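## Task

Get every blue block into the basket, fully inside with nothing sticking out past the rim, and put no block of any other colour there. Some blue blocks are concealed inside or beneath other objects. At the end the light wooden cabinet's drawer must be completely closed and the metal box's lid must sit fully seated on it, each staying that way without the robot holding it. Finally release everything and move the gripper away.

## Robot and tools

Robot: one arm with six joints (waist, shoulder, elbow, wrist pitch, wrist yaw, wrist roll) and a two-finger parallel gripper. Joint ranges in rad: waist -3.054 to 3.054, shoulder 0.000 to 3.142, elbow 0.000 to 2.356, wrist pitch -1.571 to 1.571, wrist yaw -1.571 to 1.571, wrist roll -3.142 to 3.142. The gripper's fingers point along its own +x axis and close along its own y axis. The reported end_effector_position is the spot between the finger pads, roughly 3 to 4 cm short of the fingertips.

Scene frame: origin on the table surface right under the arm base, +z up, +y to the left when facing along +x. Results give end_effector_position (m), end_effector_quat_wxyz, linear and angular velocities (m/s, rad/s), Joint positions and Joint velocities (six joints in the order above, then the finger-pad gap in m), and grip_measured (the finger opening on the command scale). Printed hand position may be somewhat wrong, especially far from the base; the base may be slightly tilted.

Cameras: cam_head_left, cam_head_right, cam_wrist, each 504x504, with strong radial distortion on the head cameras. Pictures come with every result unless "pictures": false is passed.

Tools:
1. execute_actions {"actions": [...], "pictures": bool}. The list holds at most one item. Empty list: just report the state. Action item: {"rows": [[7 numbers], ...], "steps": n} with 1 to 15 rows and n up to 15 (default 15); each row lasts one control step of 1/30 s and the final row repeats to fill n. Wait item: {"steps": n} with n up to 300, counted from the previous result, so thinking time eats into it.
2. move {"target": [7 numbers], "speed": m/s}. Drives the gripper in a straight line toward one target over 0.5 to 10 s (cut off at 10 s). speed is 0.002 to 0.5, default 0.25; rotation rate is capped at twice that value in rad/s. The opening value is sent when the move begins. Its result adds a "move:" line: done (settled near target) or off_target, moving, held, fault, plus limits (paced = pose clipped; held = some steps blocked, after which the arm may jump faster than speed) and the distance left to the target.
3. wait {"seconds": 0 to 10}: lets time pass with no new command.
4. zoom_image {"camera": name, "region": [x0, y0, x1, y1]}: pixel box of that camera's latest image, top-left origin, no more than 504 by 504.
5. finished_scene {"scene": number}: ends the current scene irreversibly and gets it judged; call only once the goal holds on its own.

Row layout (same for both tools): one list of seven numbers, each in [-1, 1]: dx, dy, dz, rx, ry, rz, opening. The first six are an offset, not a pose, expressed in the gripper's own axes and measured from the gripper pose shown in the most recent result that reports it (before any such result in the scene, or for later calls in the same reply, from the pose at the start of the action). Every row in one action is measured from that same reference, not from the row before. Scale: 1.0 equals 0.6 m for dx, dy, dz and 180 degrees for the rotation; rx, ry, rz form a single rotation vector. All zeros is not a pause: it pulls the gripper back to the reference pose. The opening is absolute: +1 fully open (0.088 m), about -0.80 where empty fingers touch, values down to -1 add nothing. Closing from fully open needs about 0.5 s.

Controller behaviour: each step the commanded pose is clamped to within 70 mm and 16 degrees of the measured pose; damped inverse kinematics then favours position over orientation. A far target may take several actions; after an action the arm only continues to the last clamped pose. Friction can leave the hand short or tilted, and tiny moves may not happen, so read the pose after each motion and correct tilt. A "pose unreachable" line or HELD marks steps the clearance check altered or blocked (the base mount counts as arm). "Hand target" shows where the controller is currently heading. The simulation keeps running while you compose a reply.

Gripping: to hold something, command an opening below grip_measured; about 0.07 lower gives a firm hold, less a gentler one. Readings may be off by about 1 mm and read up to about 0.061 narrow when squeezing hard. Items thinner than about 3 mm get proportionally weaker force. Pad force tops out near 34 to 49 N and can spike on first contact.

Hazards: moves do not slow for obstacles; faster motion and targets set deeper past a contact mean harder hits. If a joint's contact torque hits its load limit (waist 16.6, shoulder 20.6, elbow 20.5, wrist pitch 5.42, wrist yaw 5.4, wrist roll 5.07 N m, held weight included) the arm freezes 10 s and drops the rest of the call. Carrying loads heats motors; MOTOR HOT appears from 50 °C, and at 95 °C an OVER-TEMPERATURE FAULT holds the arm, which may lose power and go limp if it does not cool. Occasional tugs on held parts or shoves on loose objects can happen. Avoid dropping blocks, slamming the drawer or lid, hard pushes, and anything leaving the table, which fails the task. Finish with the gripper open and clear of all objects.

Each tool is called after "Call:" as name([rows], argument=value, ...), one row to a line, values as JSON.

## Session

Call:
execute_actions(actions=[])

Scene clock: 0.00 s of 6000.00 s.
end_effector_position=(+0.1225, +0.4389, +0.1288) grip_measured=+0.847 end_effector_quat_wxyz=(+0.747, -0.113, +0.647, +0.098) end_effector_velocity=(-0.001, +0.000, -0.000) end_effector_angular_velocity=(+0.000, +0.021, +0.008)
Joint positions: [ 1.598  2.159  1.517 -0.588  0.943  1.06   0.08 ]
Joint velocities: [-0.002 -0.002  0.002 -0.007 -0.022 -0.007 -0.   ]
Motor temperatures (°C, as the motors report them): [31 28 26 24 25 24]
Heat: hottest waist 31 °C (+0.0 °C/min).
Hand target: +0.123, +0.439, +0.129; +0.747, -0.113, +0.647, +0.098

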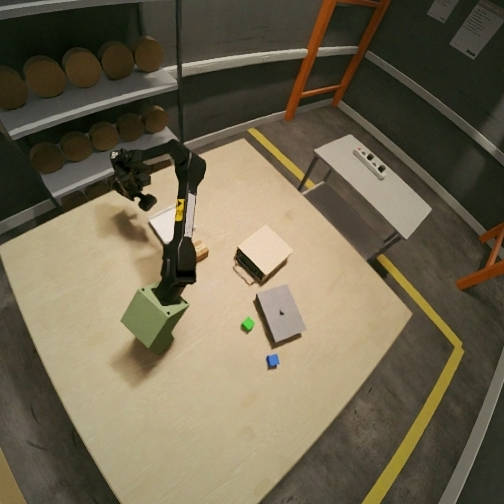

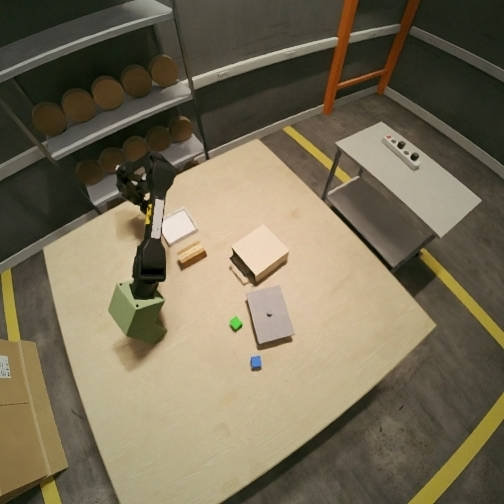

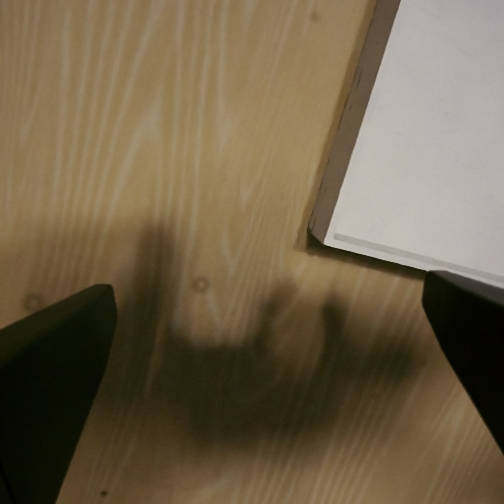

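Call:
zoom_image(camera="cam_head_left", region=[100, 180, 340, 400])

Call:
zoom_image(camera="cam_head_right", region=[100, 180, 340, 400])

Region (100, 180, 340, 400) of cam_head_left's 504x504 image, scaled by 2.100, with more detail than that image has; it fills the top 462 rows of this view, and the rest is white.

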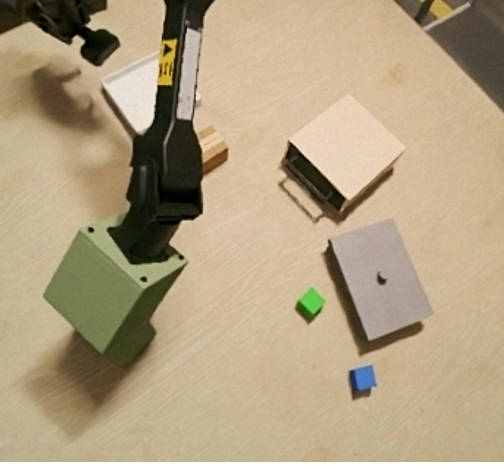

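Region (100, 180, 340, 400) of cam_head_right's 504x504 image, scaled by 2.100, with more detail than that image has; it fills the top 462 rows of this view, and the rest is white.

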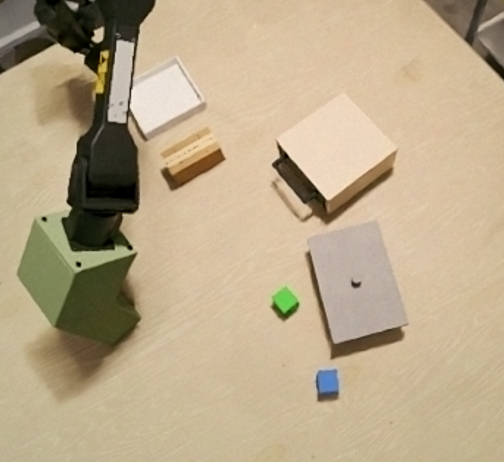

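Call:
move(target=[-0.036, -0.48, -0.028, 0.1454, 0.0459, 0.0032, 1.0], speed=0.25)

Scene clock: 53.43 s of 6000.00 s.
end_effector_position=(+0.1860, +0.1605, +0.1583) grip_measured=+1.000 end_effector_quat_wxyz=(+0.706, +0.057, +0.704, -0.057) end_effector_velocity=(-0.005, -0.005, +0.002) end_effector_angular_velocity=(+0.004, +0.035, +0.009)
Joint positions: [ 1.134  0.982  0.449 -0.387  0.587  1.014  0.088]
Joint velocities: [-0.012 -0.027 -0.007 -0.037 -0.037 -0.007  0.   ]
Motor temperatures (°C, as the motors report them): [40 32 26 24 25 24]
Heat: hottest waist 40 °C (+10.1 °C/min).
Hand target: +0.184, +0.158, +0.158; +0.705, +0.055, +0.705, -0.056
Off the commanded pose: 0.003 m, 0 deg.
After step 90, 48.60 s passed at rest.
move: done

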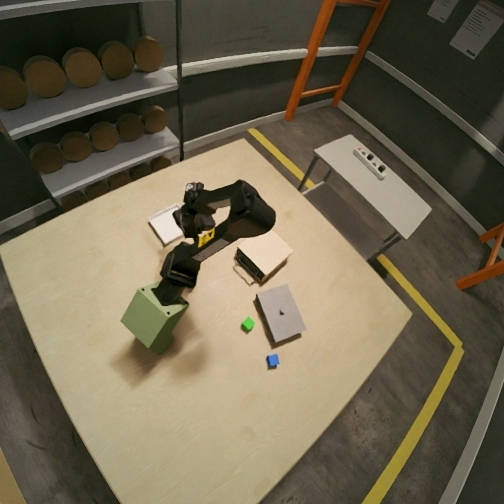

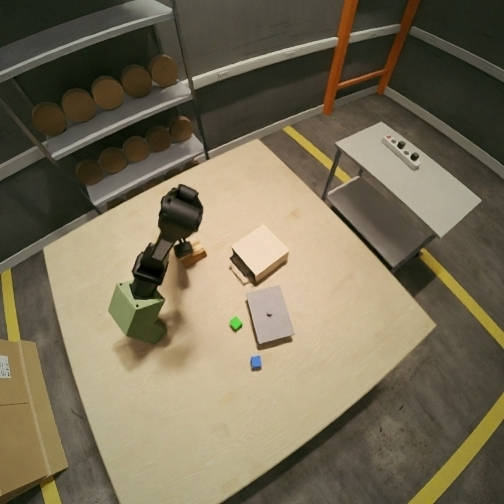

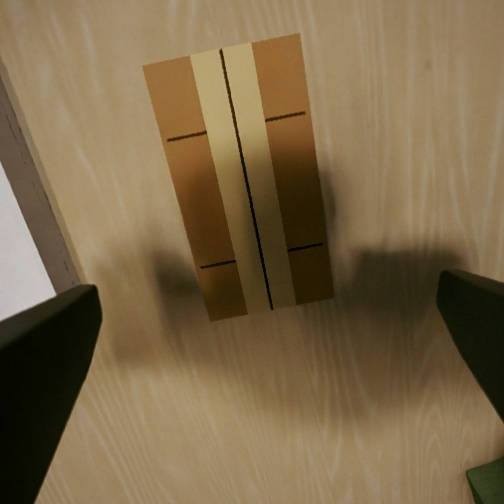

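Call:
move(target=[0.168, 0.0113, 0.012, -0.0444, 0, 0, 1.0], speed=0.12)

Scene clock: 69.47 s of 6000.00 s.
end_effector_position=(+0.1943, +0.1658, +0.0601) grip_measured=+1.000 end_effector_quat_wxyz=(+0.709, +0.008, +0.705, -0.010) end_effector_velocity=(-0.004, -0.003, -0.003) end_effector_angular_velocity=(-0.011, +0.019, +0.011)
Joint positions: [0.875 1.478 0.446 0.222 0.42  0.653 0.088]
Joint velocities: [-0.007  0.017  0.002 -0.007 -0.007 -0.007  0.   ]
Motor temperatures (°C, as the motors report them): [36 31 26 24 25 24]
Heat: hottest waist 36 °C (+1.0 °C/min).
Hand target: +0.194, +0.166, +0.058; +0.708, +0.007, +0.706, -0.009
Off the commanded pose: 0.003 m, 0 deg.
After step 90, 11.63 s passed at rest.
move: done

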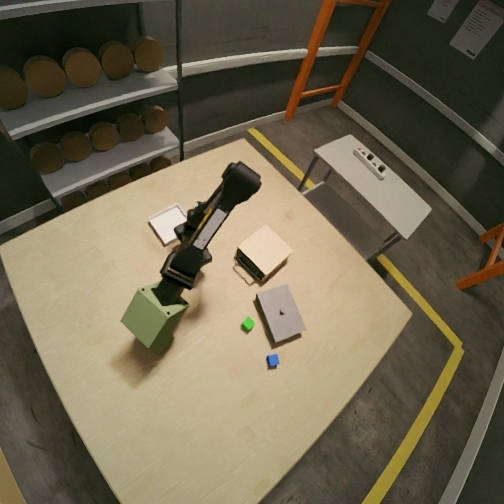

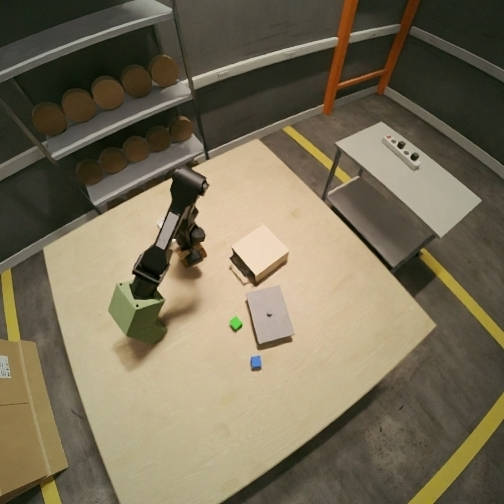

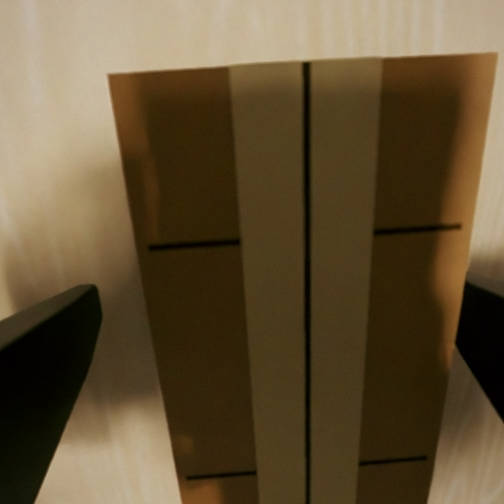

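Call:
execute_actions([
  {"rows": [[0.003,-0.004,0,0,0,0,0.9],[0.003,-0.007,0,0,0,0,0.8],[0.003,-0.01,0,0,0,0,0.7],[0.003,-0.01,0,0,0,0,0.6],[0.003,-0.01,0,0,0,0,0.55],[0.003,-0.01,0,0,0,0,0.5],[0.003,-0.01,0,0,0,0,0.45],[0.003,-0.01,0,0,0,0,0.4],[0.003,-0.01,0,0,0,0,0.35],[0.003,-0.01,0,0,0,0,0.3],[0.003,-0.01,0,0,0,0,0.25],[0.003,-0.01,0,0,0,0,0.2]], "steps": 15},
], pictures=false)

Call:
execute_actions([
  {"steps": 10},
])

Scene clock: 82.57 s of 6000.00 s.
end_effector_position=(+0.1940, +0.1607, +0.0581) grip_measured=+0.326 end_effector_quat_wxyz=(+0.709, +0.007, +0.705, -0.010) end_effector_velocity=(-0.004, -0.002, +0.000) end_effector_angular_velocity=(-0.002, +0.013, +0.010)
Joint positions: [0.855 1.48  0.434 0.241 0.408 0.638 0.055]
Joint velocities: [-0.002 -0.002 -0.007 -0.007 -0.007 -0.007 -0.   ]
Motor temperatures (°C, as the motors report them): [34 31 26 24 25 24]
Heat: hottest waist 34 °C (-3.0 °C/min).
Hand target: +0.194, +0.160, +0.058; +0.709, +0.008, +0.705, -0.010
Off the commanded pose: 0.001 m, 0 deg.
Steps of this call (steps 1 to 90: nothing new was sent; then 9.60 s passed at rest; steps 91 to 105: all 15 steps of this action). Readings (end_effector_position):
91: (+0.1947, +0.1660, +0.0596)
92: (+0.1951, +0.1659, +0.0595)
94: (+0.1958, +0.1644, +0.0589)
98: (+0.1945, +0.1615, +0.0582)
105: the state above

Scene clock: 82.90 s of 6000.00 s.
end_effector_position=(+0.1940, +0.1608, +0.0581) grip_measured=+0.326 end_effector_quat_wxyz=(+0.709, +0.008, +0.705, -0.010) end_effector_velocity=(-0.002, -0.001, +0.000) end_effector_angular_velocity=(+0.000, +0.009, +0.009)
Joint positions: [0.855 1.48  0.434 0.241 0.408 0.638 0.055]
Joint velocities: [-0.002 -0.002 -0.002 -0.007 -0.007 -0.007 -0.   ]
Motor temperatures (°C, as the motors report them): [34 31 26 24 25 24]
Heat: hottest waist 34 °C (-3.0 °C/min).
Hand target: +0.194, +0.160, +0.058; +0.709, +0.008, +0.705, -0.010
Off the commanded pose: 0.001 m, 0 deg.
Steps of this call (steps 1 to 10: nothing new was sent). Readings (end_effector_position):
1: (+0.1940, +0.1608, +0.0581)
2: (+0.1940, +0.1608, +0.0581)
4: (+0.1940, +0.1608, +0.0581)
8: (+0.1940, +0.1608, +0.0581)
10: the state above

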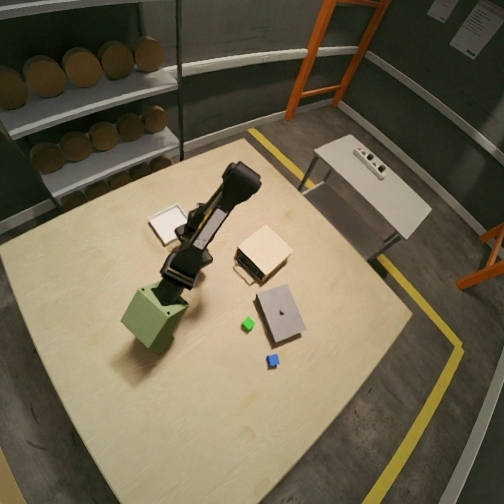

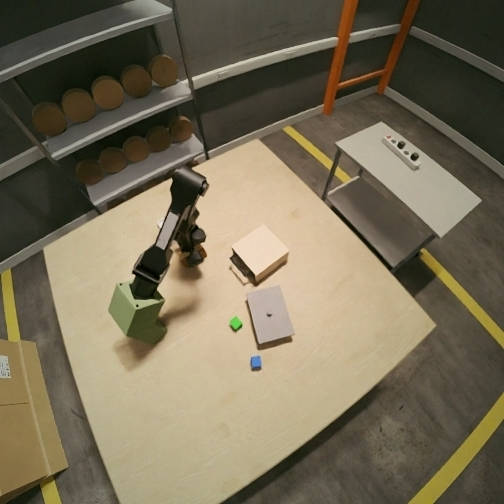

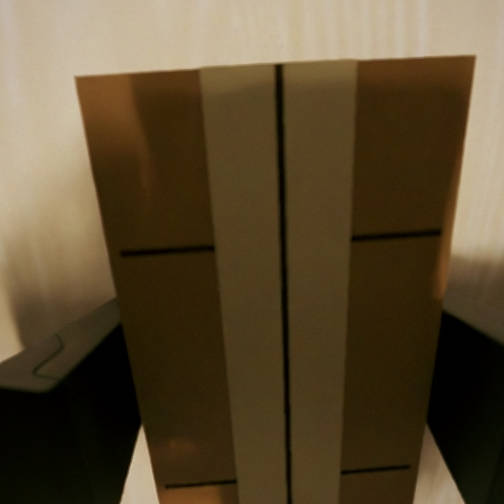

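Call:
move(target=[-0.085, 0, 0, 0, 0, 0, 0.22], speed=0.1)

Call:
move(target=[0.0, 0.01, 0.26, 0, 0, 0, 0.22], speed=0.18)

Scene clock: 100.77 s of 6000.00 s.
end_effector_position=(+0.1927, +0.1602, +0.1069) grip_measured=+0.326 end_effector_quat_wxyz=(+0.707, +0.005, +0.707, -0.009) end_effector_velocity=(-0.004, -0.003, +0.003) end_effector_angular_velocity=(-0.005, +0.020, +0.004)
Joint positions: [ 0.958  1.214  0.42  -0.054  0.476  0.719  0.055]
Joint velocities: [ 0.002 -0.017 -0.002 -0.037 -0.007  0.007 -0.   ]
Motor temperatures (°C, as the motors report them): [33 31 26 24 25 24]
Heat: hottest waist 33 °C (-6.0 °C/min).
Hand target: +0.194, +0.161, +0.109; +0.709, +0.008, +0.705, -0.010
Off the commanded pose: 0.003 m, 0 deg.
After step 90, 13.83 s passed at rest.
move: done

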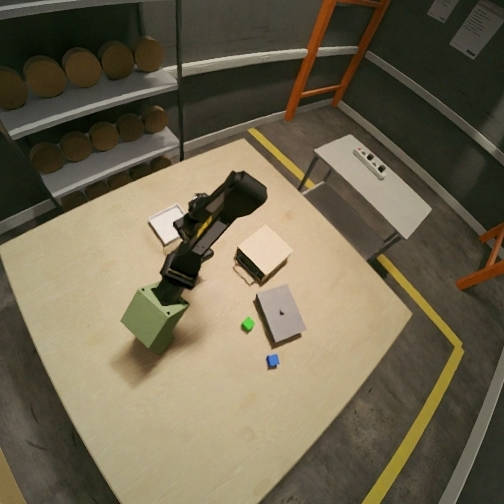

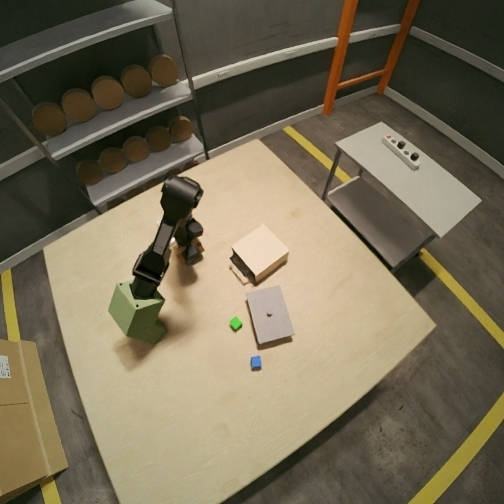

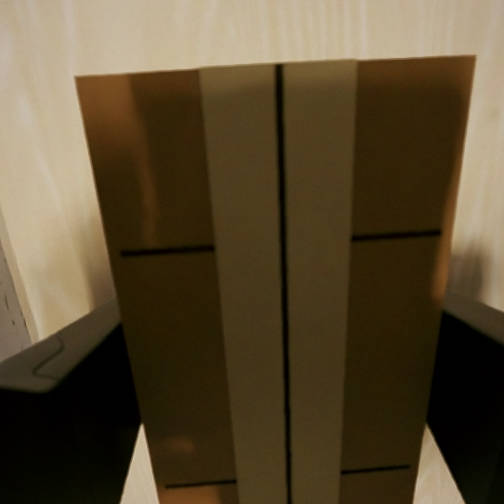

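Scene clock: 102.13 s of 6000.00 s.
end_effector_position=(+0.3470, +0.1616, +0.1094) grip_measured=+0.326 end_effector_quat_wxyz=(+0.709, +0.006, +0.705, -0.011) end_effector_velocity=(+0.007, +0.004, +0.001) end_effector_angular_velocity=(+0.020, -0.003, -0.000)
Joint positions: [ 0.622  1.34   0.968 -0.378  0.243  0.464  0.055]
Joint velocities: [-0.007  0.007  0.027 -0.007 -0.022 -0.007  0.   ]
Motor temperatures (°C, as the motors report them): [32 31 26 24 25 24]
Heat: hottest waist 32 °C (-7.1 °C/min).
Hand target: +0.348, +0.162, +0.107; +0.707, +0.005, +0.707, -0.010
Off the commanded pose: 0.003 m, 0 deg.
move: done

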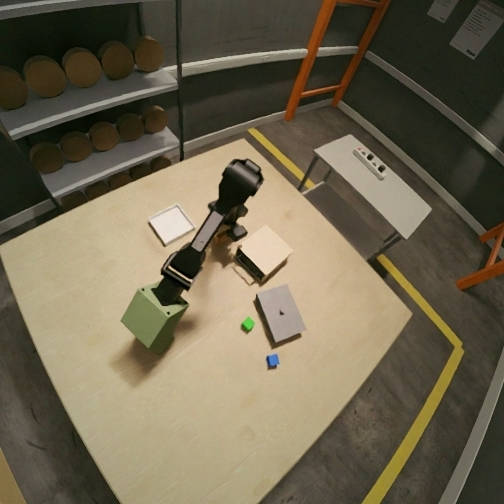

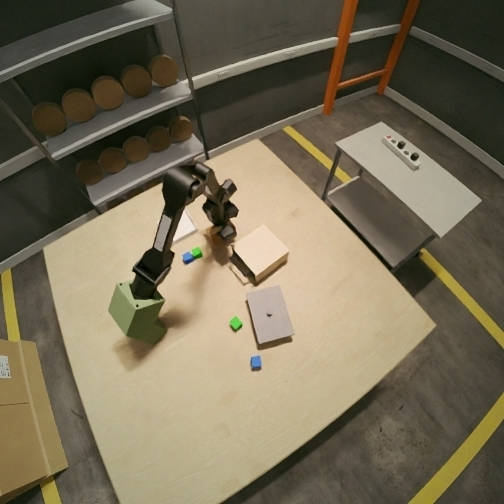

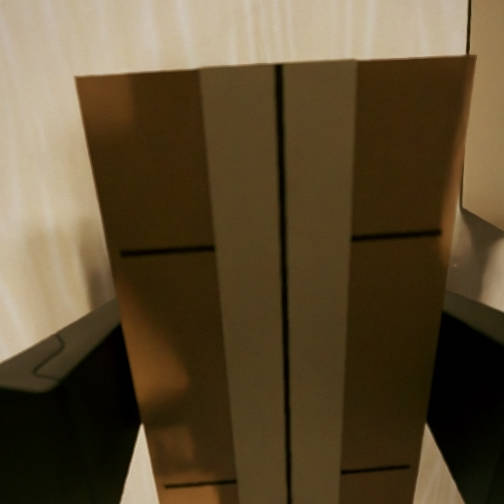

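Call:
move(target=[0.075, 0.03, 0, 0, 0, 0, 0.22], speed=0.1)

Scene clock: 108.40 s of 6000.00 s.
end_effector_position=(+0.3475, +0.1778, +0.0675) grip_measured=+0.326 end_effector_quat_wxyz=(+0.709, +0.006, +0.705, -0.009) end_effector_velocity=(-0.001, -0.000, -0.002) end_effector_angular_velocity=(-0.006, -0.001, -0.005)
Joint positions: [ 0.635  1.506  1.007 -0.252  0.252  0.472  0.055]
Joint velocities: [ 0.002  0.007 -0.002  0.007  0.007  0.007 -0.   ]
Motor temperatures (°C, as the motors report them): [32 31 26 24 25 24]
Heat: hottest waist 32 °C (-8.1 °C/min).
Hand target: +0.348, +0.180, +0.065; +0.709, +0.007, +0.705, -0.010
Off the commanded pose: 0.004 m, 0 deg.
After step 90, 2.30 s passed at rest.
move: done

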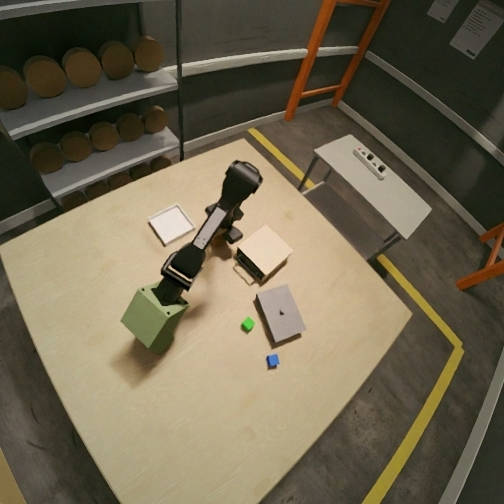

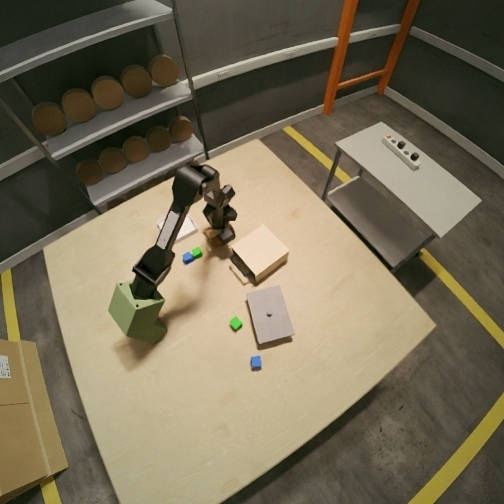

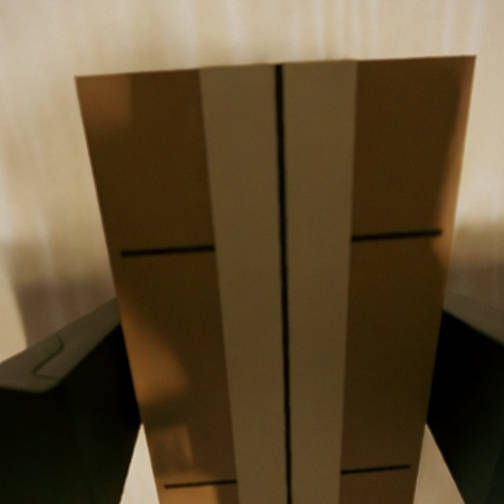

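Call:
move(target=[0.021, 0, 0, 0, 0, 0, 0.22], speed=0.02)

Scene clock: 116.53 s of 6000.00 s.
end_effector_position=(+0.3487, +0.1782, +0.0619) grip_measured=+0.326 end_effector_quat_wxyz=(+0.712, +0.009, +0.702, -0.009) end_effector_velocity=(-0.007, -0.003, -0.001) end_effector_angular_velocity=(+0.003, +0.032, +0.009)
Joint positions: [ 0.631  1.524  1.008 -0.226  0.249  0.47   0.055]
Joint velocities: [-0.007 -0.002 -0.007 -0.022 -0.022 -0.007 -0.   ]
Motor temperatures (°C, as the motors report them): [32 31 26 24 25 24]
Heat: hottest waist 32 °C (-6.1 °C/min).
Hand target: +0.347, +0.178, +0.055; +0.709, +0.006, +0.705, -0.009
Off the commanded pose: 0.007 m, 0 deg.
After step 90, 4.30 s passed at rest.
move: done

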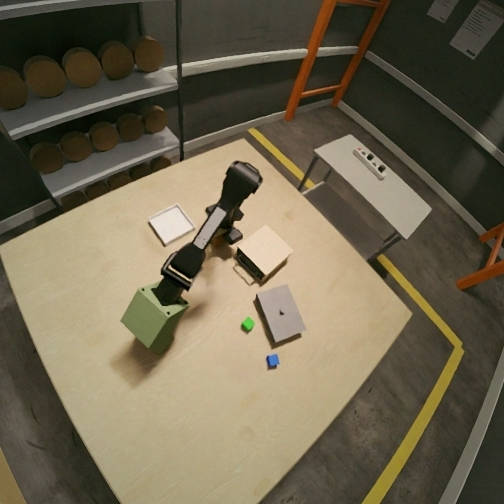

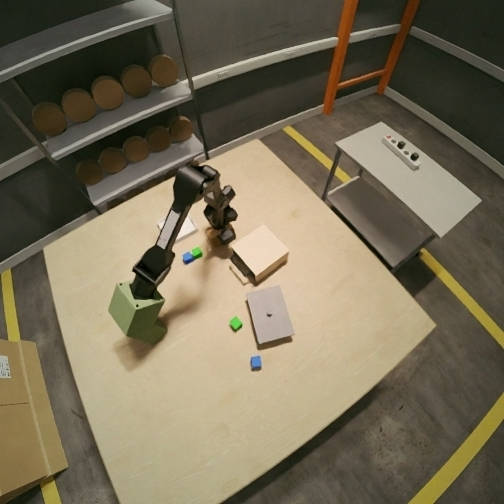

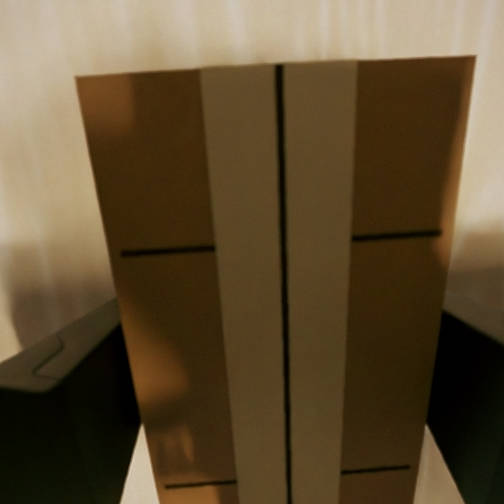

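Call:
execute_actions([
  {"rows": [[0, 0, 0, 0, 0, 0, 0.7]], "steps": 10},
], pictures=false)

Call:
move(target=[-0.085, 0, 0, 0, 0, 0, 0.7], speed=0.15)

Call:
move(target=[-0.03, -0.035, -0.29, 0, 0, 0, 0.2], speed=0.22)

Scene clock: 122.43 s of 6000.00 s.
end_effector_position=(+0.3493, +0.1785, +0.0619) grip_measured=+0.661 end_effector_quat_wxyz=(+0.713, +0.009, +0.701, -0.009) end_effector_velocity=(-0.001, +0.002, -0.001) end_effector_angular_velocity=(+0.010, +0.001, -0.006)
Joint positions: [ 0.631  1.524  1.008 -0.223  0.249  0.47   0.071]
Joint velocities: [ 0.002  0.002 -0.002  0.007 -0.007  0.007  0.015]
Motor temperatures (°C, as the motors report them): [32 31 26 25 25 24]
Heat: hottest waist 32 °C (-5.1 °C/min).
Hand target: +0.349, +0.178, +0.062; +0.712, +0.009, +0.702, -0.009
Off the commanded pose: 0.001 m, 0 deg.
Steps of this call (steps 1 to 90: nothing new was sent; then 2.57 s passed at rest; steps 91 to 100: all 10 steps of this action). Readings (end_effector_position):
91: (+0.3490, +0.1783, +0.0619)
92: (+0.3496, +0.1787, +0.0619)
94: (+0.3496, +0.1786, +0.0619)
98: (+0.3495, +0.1786, +0.0619)
100: the state above

Scene clock: 123.67 s of 6000.00 s.
end_effector_position=(+0.3487, +0.1785, +0.1088) grip_measured=+0.697 end_effector_quat_wxyz=(+0.711, +0.008, +0.703, -0.009) end_effector_velocity=(-0.001, -0.002, +0.005) end_effector_angular_velocity=(-0.008, +0.003, +0.011)
Joint positions: [ 0.673  1.372  1.005 -0.385  0.279  0.498  0.073]
Joint velocities: [ 0.002 -0.017 -0.002 -0.022  0.007 -0.007 -0.   ]
Motor temperatures (°C, as the motors report them): [32 31 26 25 25 24]
Heat: hottest waist 32 °C (-5.1 °C/min).
Hand target: +0.348, +0.178, +0.113; +0.713, +0.009, +0.701, -0.009
Off the commanded pose: 0.004 m, 0 deg.
move: done

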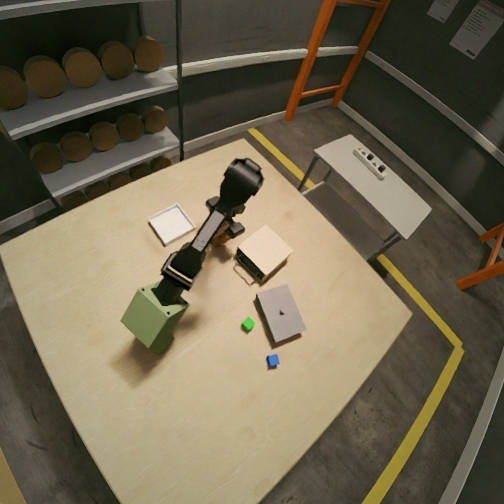

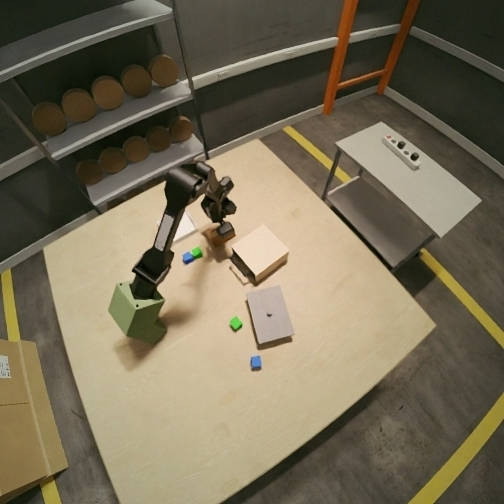

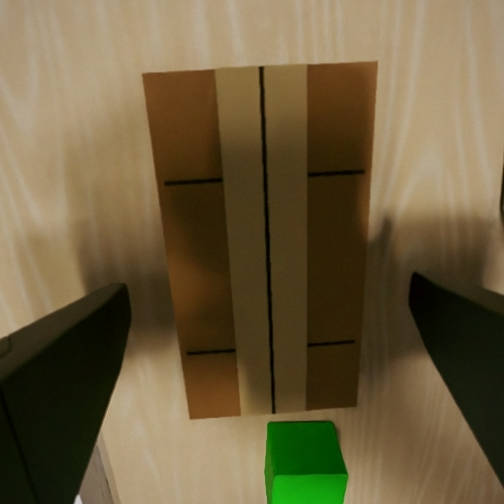

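Scene clock: 125.07 s of 6000.00 s.
end_effector_position=(+0.1747, +0.1630, +0.1232) grip_measured=+0.203 end_effector_quat_wxyz=(+0.709, +0.005, +0.705, -0.007) end_effector_velocity=(-0.005, +0.001, +0.000) end_effector_angular_velocity=(+0.012, +0.009, +0.017)
Joint positions: [ 1.074  1.152  0.384 -0.121  0.553  0.814  0.049]
Joint velocities: [ 0.012 -0.002 -0.012  0.007 -0.007 -0.007 -0.   ]
Motor temperatures (°C, as the motors report them): [32 31 26 25 25 24]
Heat: hottest waist 32 °C (-4.0 °C/min).
Hand target: +0.174, +0.162, +0.124; +0.711, +0.008, +0.703, -0.008
Off the commanded pose: 0.002 m, 0 deg.
move: done

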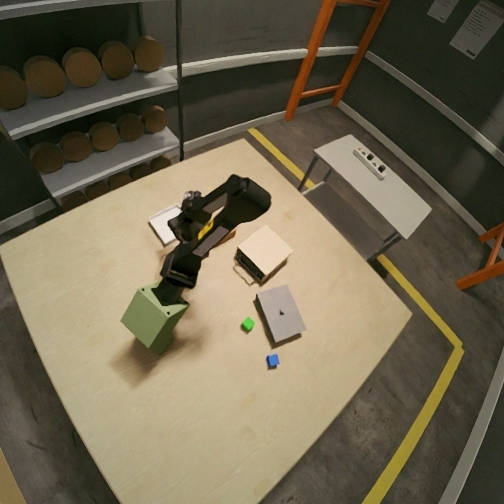

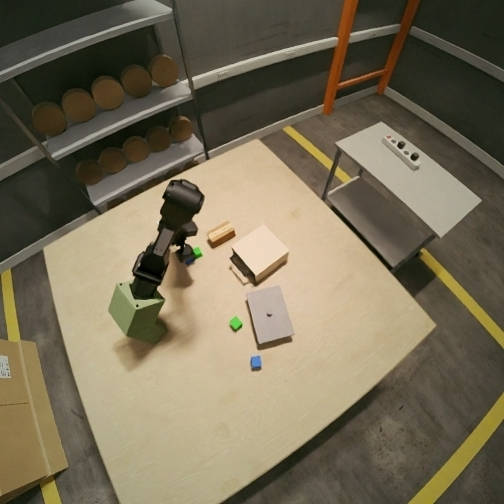

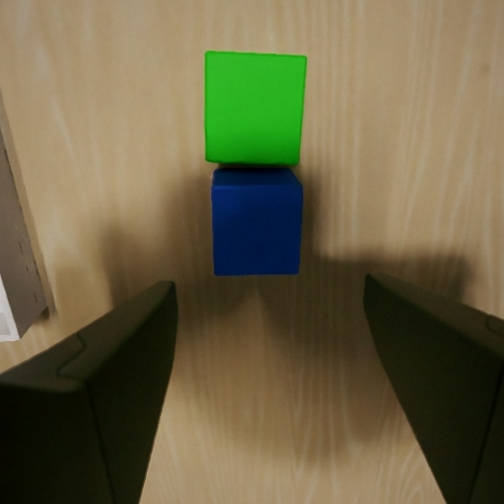

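Call:
move(target=[0.142, 0.0, -0.003, 0.011, 0, 0, 0.2], speed=0.1)

Scene clock: 135.17 s of 6000.00 s.
end_effector_position=(+0.1736, +0.1628, +0.0404) grip_measured=+0.203 end_effector_quat_wxyz=(+0.710, +0.018, +0.704, -0.021) end_effector_velocity=(-0.003, -0.000, -0.003) end_effector_angular_velocity=(+0.000, +0.009, +0.009)
Joint positions: [0.882 1.622 0.404 0.407 0.428 0.688 0.049]
Joint velocities: [-0.002  0.017  0.002  0.007 -0.007 -0.007  0.   ]
Motor temperatures (°C, as the motors report them): [31 31 26 25 25 24]
Heat: hottest waist 31 °C (-4.0 °C/min).
Hand target: +0.173, +0.163, +0.038; +0.709, +0.017, +0.705, -0.020
Off the commanded pose: 0.002 m, 0 deg.
After step 90, 5.73 s passed at rest.
move: done

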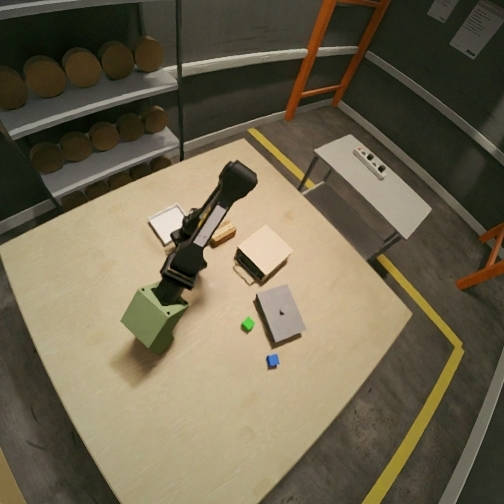

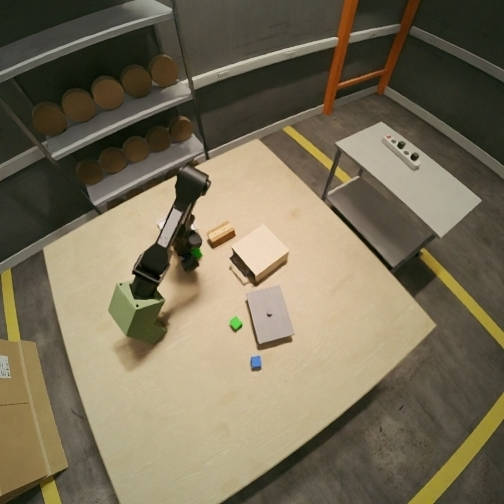

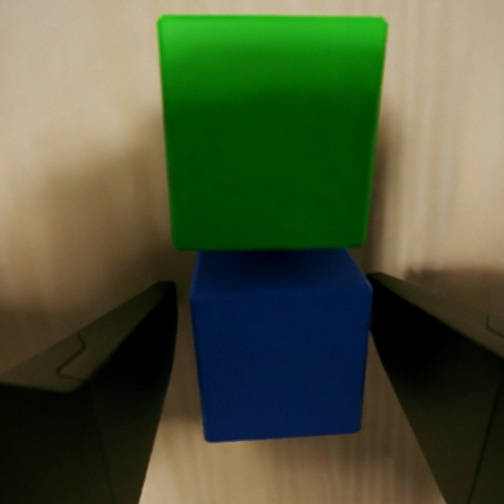

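Call:
execute_actions([
  {"rows": [[0, 0, 0, 0, 0, 0, -0.25]], "steps": 12},
], pictures=false)

Call:
move(target=[-0.14, 0, 0, 0, 0, 0, -0.25], speed=0.15)

Call:
zoom_image(camera="cam_head_left", region=[130, 180, 250, 280])

Scene clock: 139.67 s of 6000.00 s.
end_effector_position=(+0.1734, +0.1629, +0.0402) grip_measured=-0.139 end_effector_quat_wxyz=(+0.710, +0.018, +0.704, -0.021) end_effector_velocity=(-0.002, -0.001, +0.000) end_effector_angular_velocity=(+0.000, +0.009, +0.009)
Joint positions: [0.882 1.624 0.404 0.409 0.428 0.687 0.032]
Joint velocities: [-0.002 -0.002 -0.002 -0.007 -0.007 -0.007  0.   ]
Motor temperatures (°C, as the motors report them): [31 31 26 25 25 24]
Heat: hottest waist 31 °C (-3.0 °C/min).
Hand target: +0.173, +0.163, +0.040; +0.710, +0.018, +0.704, -0.021
Off the commanded pose: 0.000 m, 0 deg.
Steps of this call (steps 1 to 90: nothing new was sent; then 1.10 s passed at rest; steps 91 to 102: all 12 steps of this action). Readings (end_effector_position):
91: (+0.1736, +0.1630, +0.0401)
92: (+0.1736, +0.1630, +0.0401)
94: (+0.1736, +0.1630, +0.0401)
98: (+0.1735, +0.1630, +0.0402)
102: the state above

Scene clock: 141.07 s of 6000.00 s.
end_effector_position=(+0.1694, +0.1603, +0.1213) grip_measured=-0.139 end_effector_quat_wxyz=(+0.707, +0.013, +0.707, -0.020) end_effector_velocity=(-0.003, -0.001, +0.003) end_effector_angular_velocity=(-0.000, +0.017, +0.021)
Joint positions: [ 1.078  1.161  0.369 -0.111  0.556  0.853  0.032]
Joint velocities: [ 0.007 -0.017  0.002 -0.037 -0.007 -0.007 -0.   ]
Motor temperatures (°C, as the motors report them): [31 31 26 24 25 24]
Heat: hottest waist 31 °C (-3.0 °C/min).
Hand target: +0.173, +0.163, +0.124; +0.710, +0.018, +0.704, -0.021
Off the commanded pose: 0.005 m, 1 deg.
move: done

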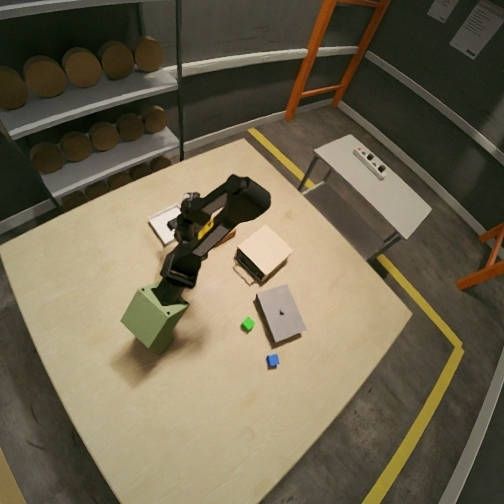

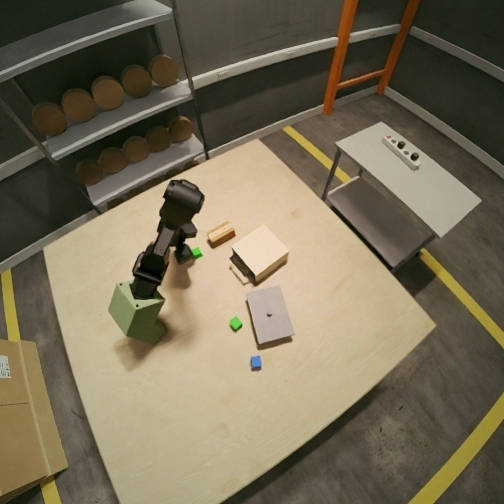

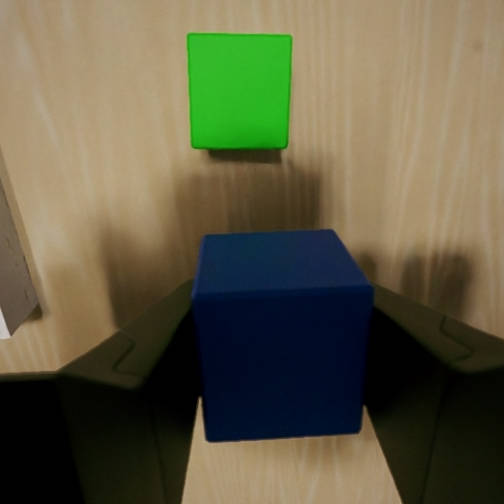

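Region (130, 180, 250, 280) of cam_head_left's 504x504 image, scaled by 4.200, with more detail than that image has.

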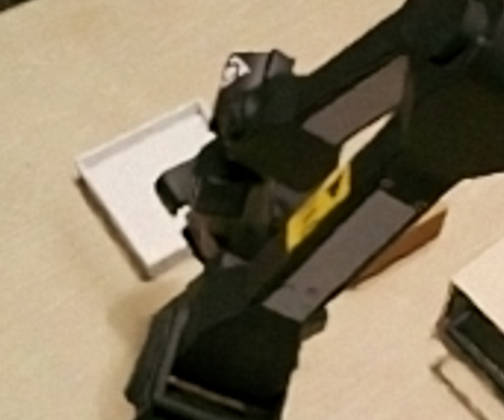

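Call:
move(target=[-0.015, 0.356, -0.0206, -0.015, 0, 0, -0.25], speed=0.22)

Scene clock: 150.63 s of 6000.00 s.
end_effector_position=(+0.1714, +0.3719, +0.1301) grip_measured=-0.139 end_effector_quat_wxyz=(+0.707, -0.002, +0.707, -0.003) end_effector_velocity=(+0.002, +0.002, -0.002) end_effector_angular_velocity=(-0.013, -0.004, +0.014)
Joint positions: [ 1.446  1.857  1.242 -0.526  0.749  1.2    0.032]
Joint velocities: [-0.002  0.017  0.027 -0.022  0.007 -0.007 -0.   ]
Motor temperatures (°C, as the motors report them): [31 31 26 24 25 24]
Heat: hottest waist 31 °C (-2.0 °C/min).
Hand target: +0.170, +0.374, +0.129; +0.707, -0.003, +0.707, -0.003
Off the commanded pose: 0.005 m, 0 deg.
After step 90, 5.00 s passed at rest.
move: done

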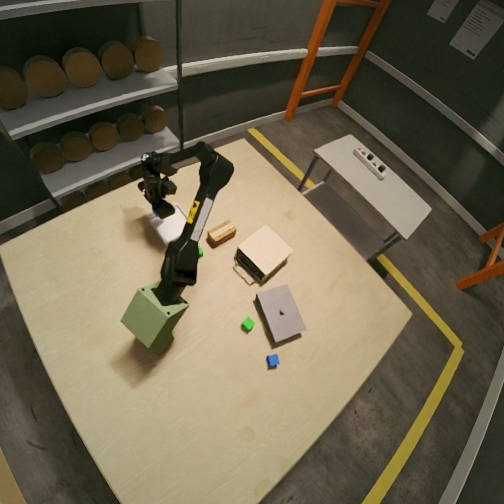

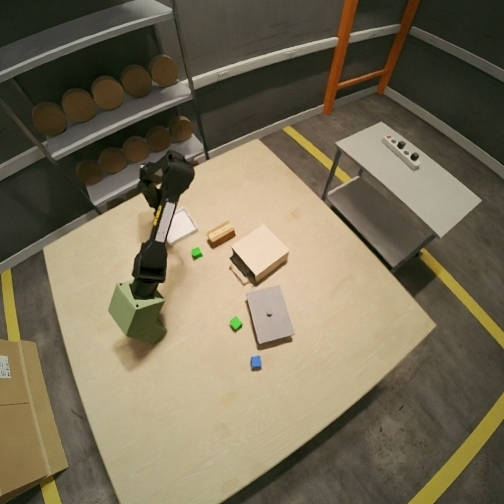

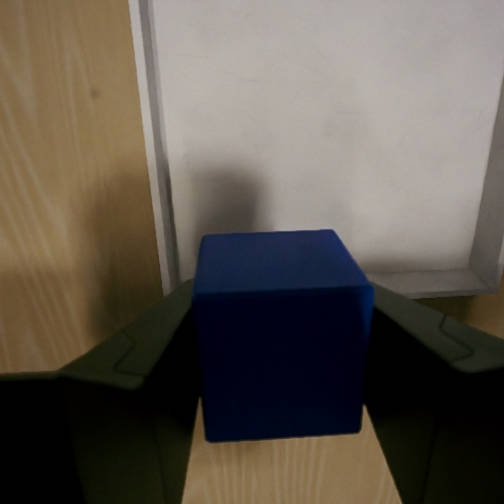

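Call:
move(target=[0.112, 0.0, -0.008, 0, 0, 0, -0.25], speed=0.1)

Call:
move(target=[0.025, 0.0, 0.0, 0, 0, 0, -0.25], speed=0.02)

Scene clock: 161.80 s of 6000.00 s.
end_effector_position=(+0.1708, +0.3740, +0.0674) grip_measured=-0.139 end_effector_quat_wxyz=(+0.709, +0.005, +0.705, -0.004) end_effector_velocity=(-0.002, -0.002, -0.005) end_effector_angular_velocity=(+0.000, +0.018, -0.014)
Joint positions: [ 1.337  1.99   1.226 -0.279  0.702  1.074  0.032]
Joint velocities: [-0.012  0.007 -0.002  0.007 -0.022  0.007 -0.   ]
Motor temperatures (°C, as the motors report them): [34 31 26 24 25 24]
Heat: hottest waist 34 °C (+2.0 °C/min).
Hand target: +0.166, +0.372, +0.063; +0.707, -0.002, +0.707, -0.003
Off the commanded pose: 0.007 m, 1 deg.
After step 90, 7.03 s passed at rest.
move: done

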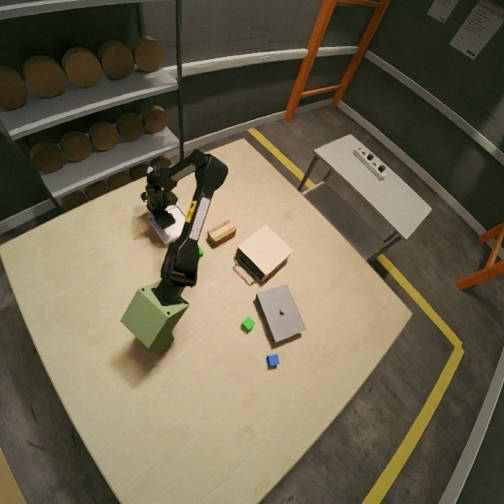

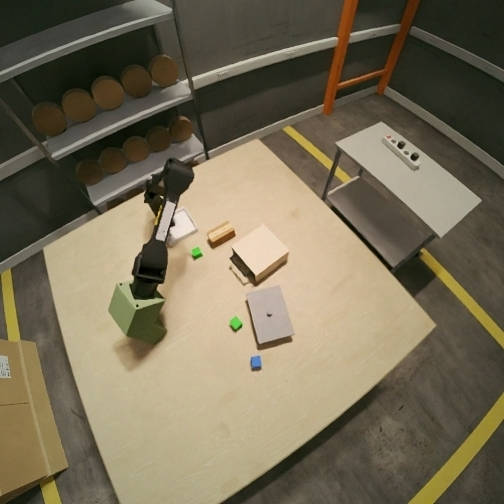

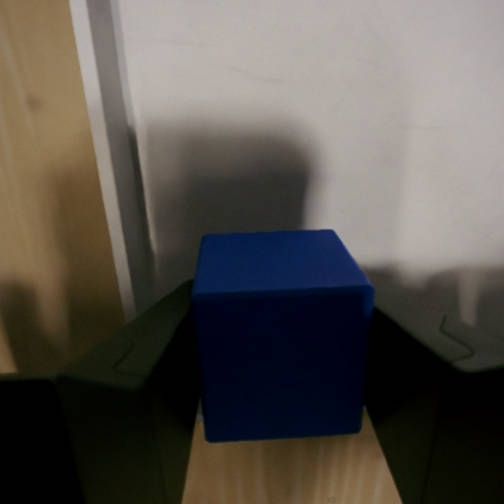

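Scene clock: 162.83 s of 6000.00 s.
end_effector_position=(+0.1726, +0.3729, +0.0555) grip_measured=-0.139 end_effector_quat_wxyz=(+0.711, +0.007, +0.704, -0.006) end_effector_velocity=(+0.002, -0.001, -0.000) end_effector_angular_velocity=(-0.001, -0.010, +0.001)
Joint positions: [ 1.314  2.014  1.226 -0.235  0.692  1.051  0.032]
Joint velocities: [-0.002 -0.002 -0.002  0.007  0.007 -0.007 -0.   ]
Motor temperatures (°C, as the motors report them): [34 31 26 24 25 24]
Heat: hottest waist 34 °C (+2.0 °C/min).
Hand target: +0.171, +0.374, +0.052; +0.709, +0.005, +0.705, -0.004
Off the commanded pose: 0.004 m, 0 deg.
move: done

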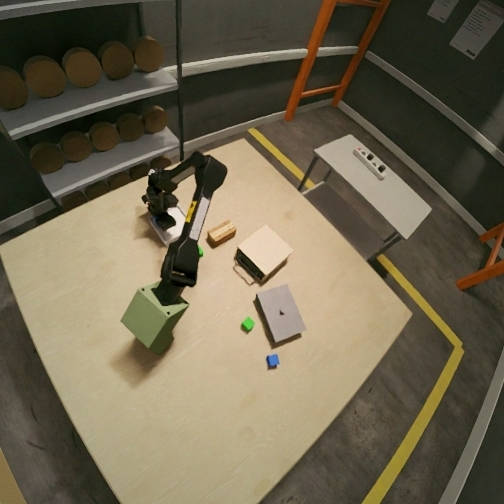

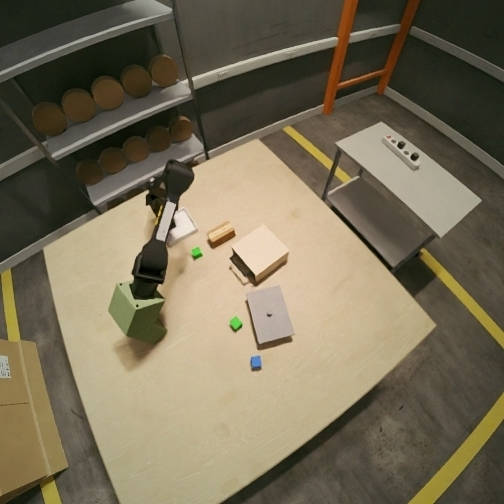

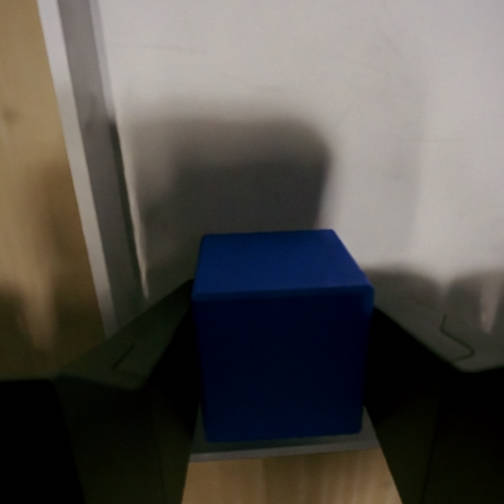

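Call:
move(target=[0.012, 0.0, -0.003, 0, 0, 0, -0.25], speed=0.015)

Scene clock: 166.63 s of 6000.00 s.
end_effector_position=(+0.1740, +0.3747, +0.0544) grip_measured=-0.139 end_effector_quat_wxyz=(+0.712, +0.012, +0.702, -0.005) end_effector_velocity=(-0.001, -0.002, -0.000) end_effector_angular_velocity=(-0.003, +0.009, +0.025)
Joint positions: [ 1.311  2.016  1.226 -0.219  0.691  1.046  0.032]
Joint velocities: [-0.002 -0.002 -0.002 -0.007 -0.007 -0.022 -0.   ]
Motor temperatures (°C, as the motors report them): [34 31 26 24 25 24]
Heat: hottest waist 34 °C (+2.0 °C/min).
Hand target: +0.171, +0.373, +0.048; +0.710, +0.007, +0.704, -0.006
Off the commanded pose: 0.007 m, 1 deg.
After step 90, 0.10 s passed at rest.
move: done

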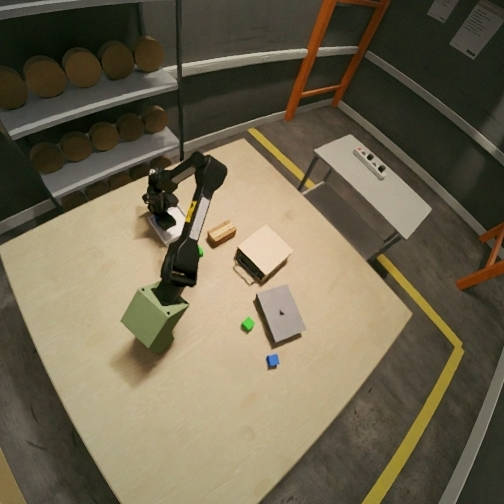

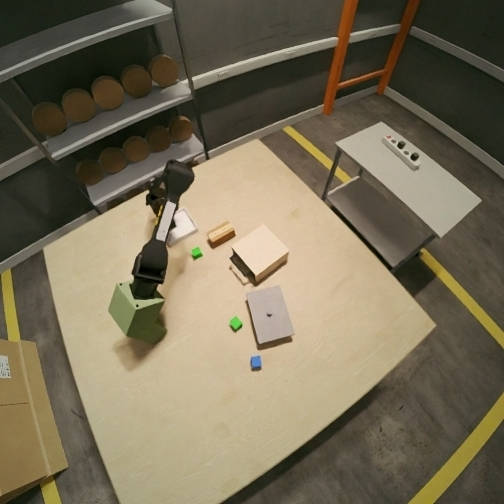

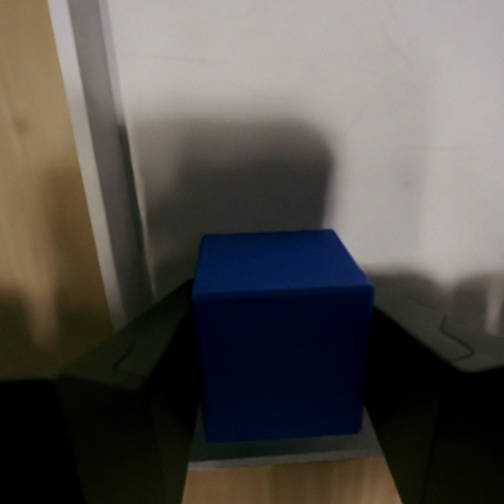

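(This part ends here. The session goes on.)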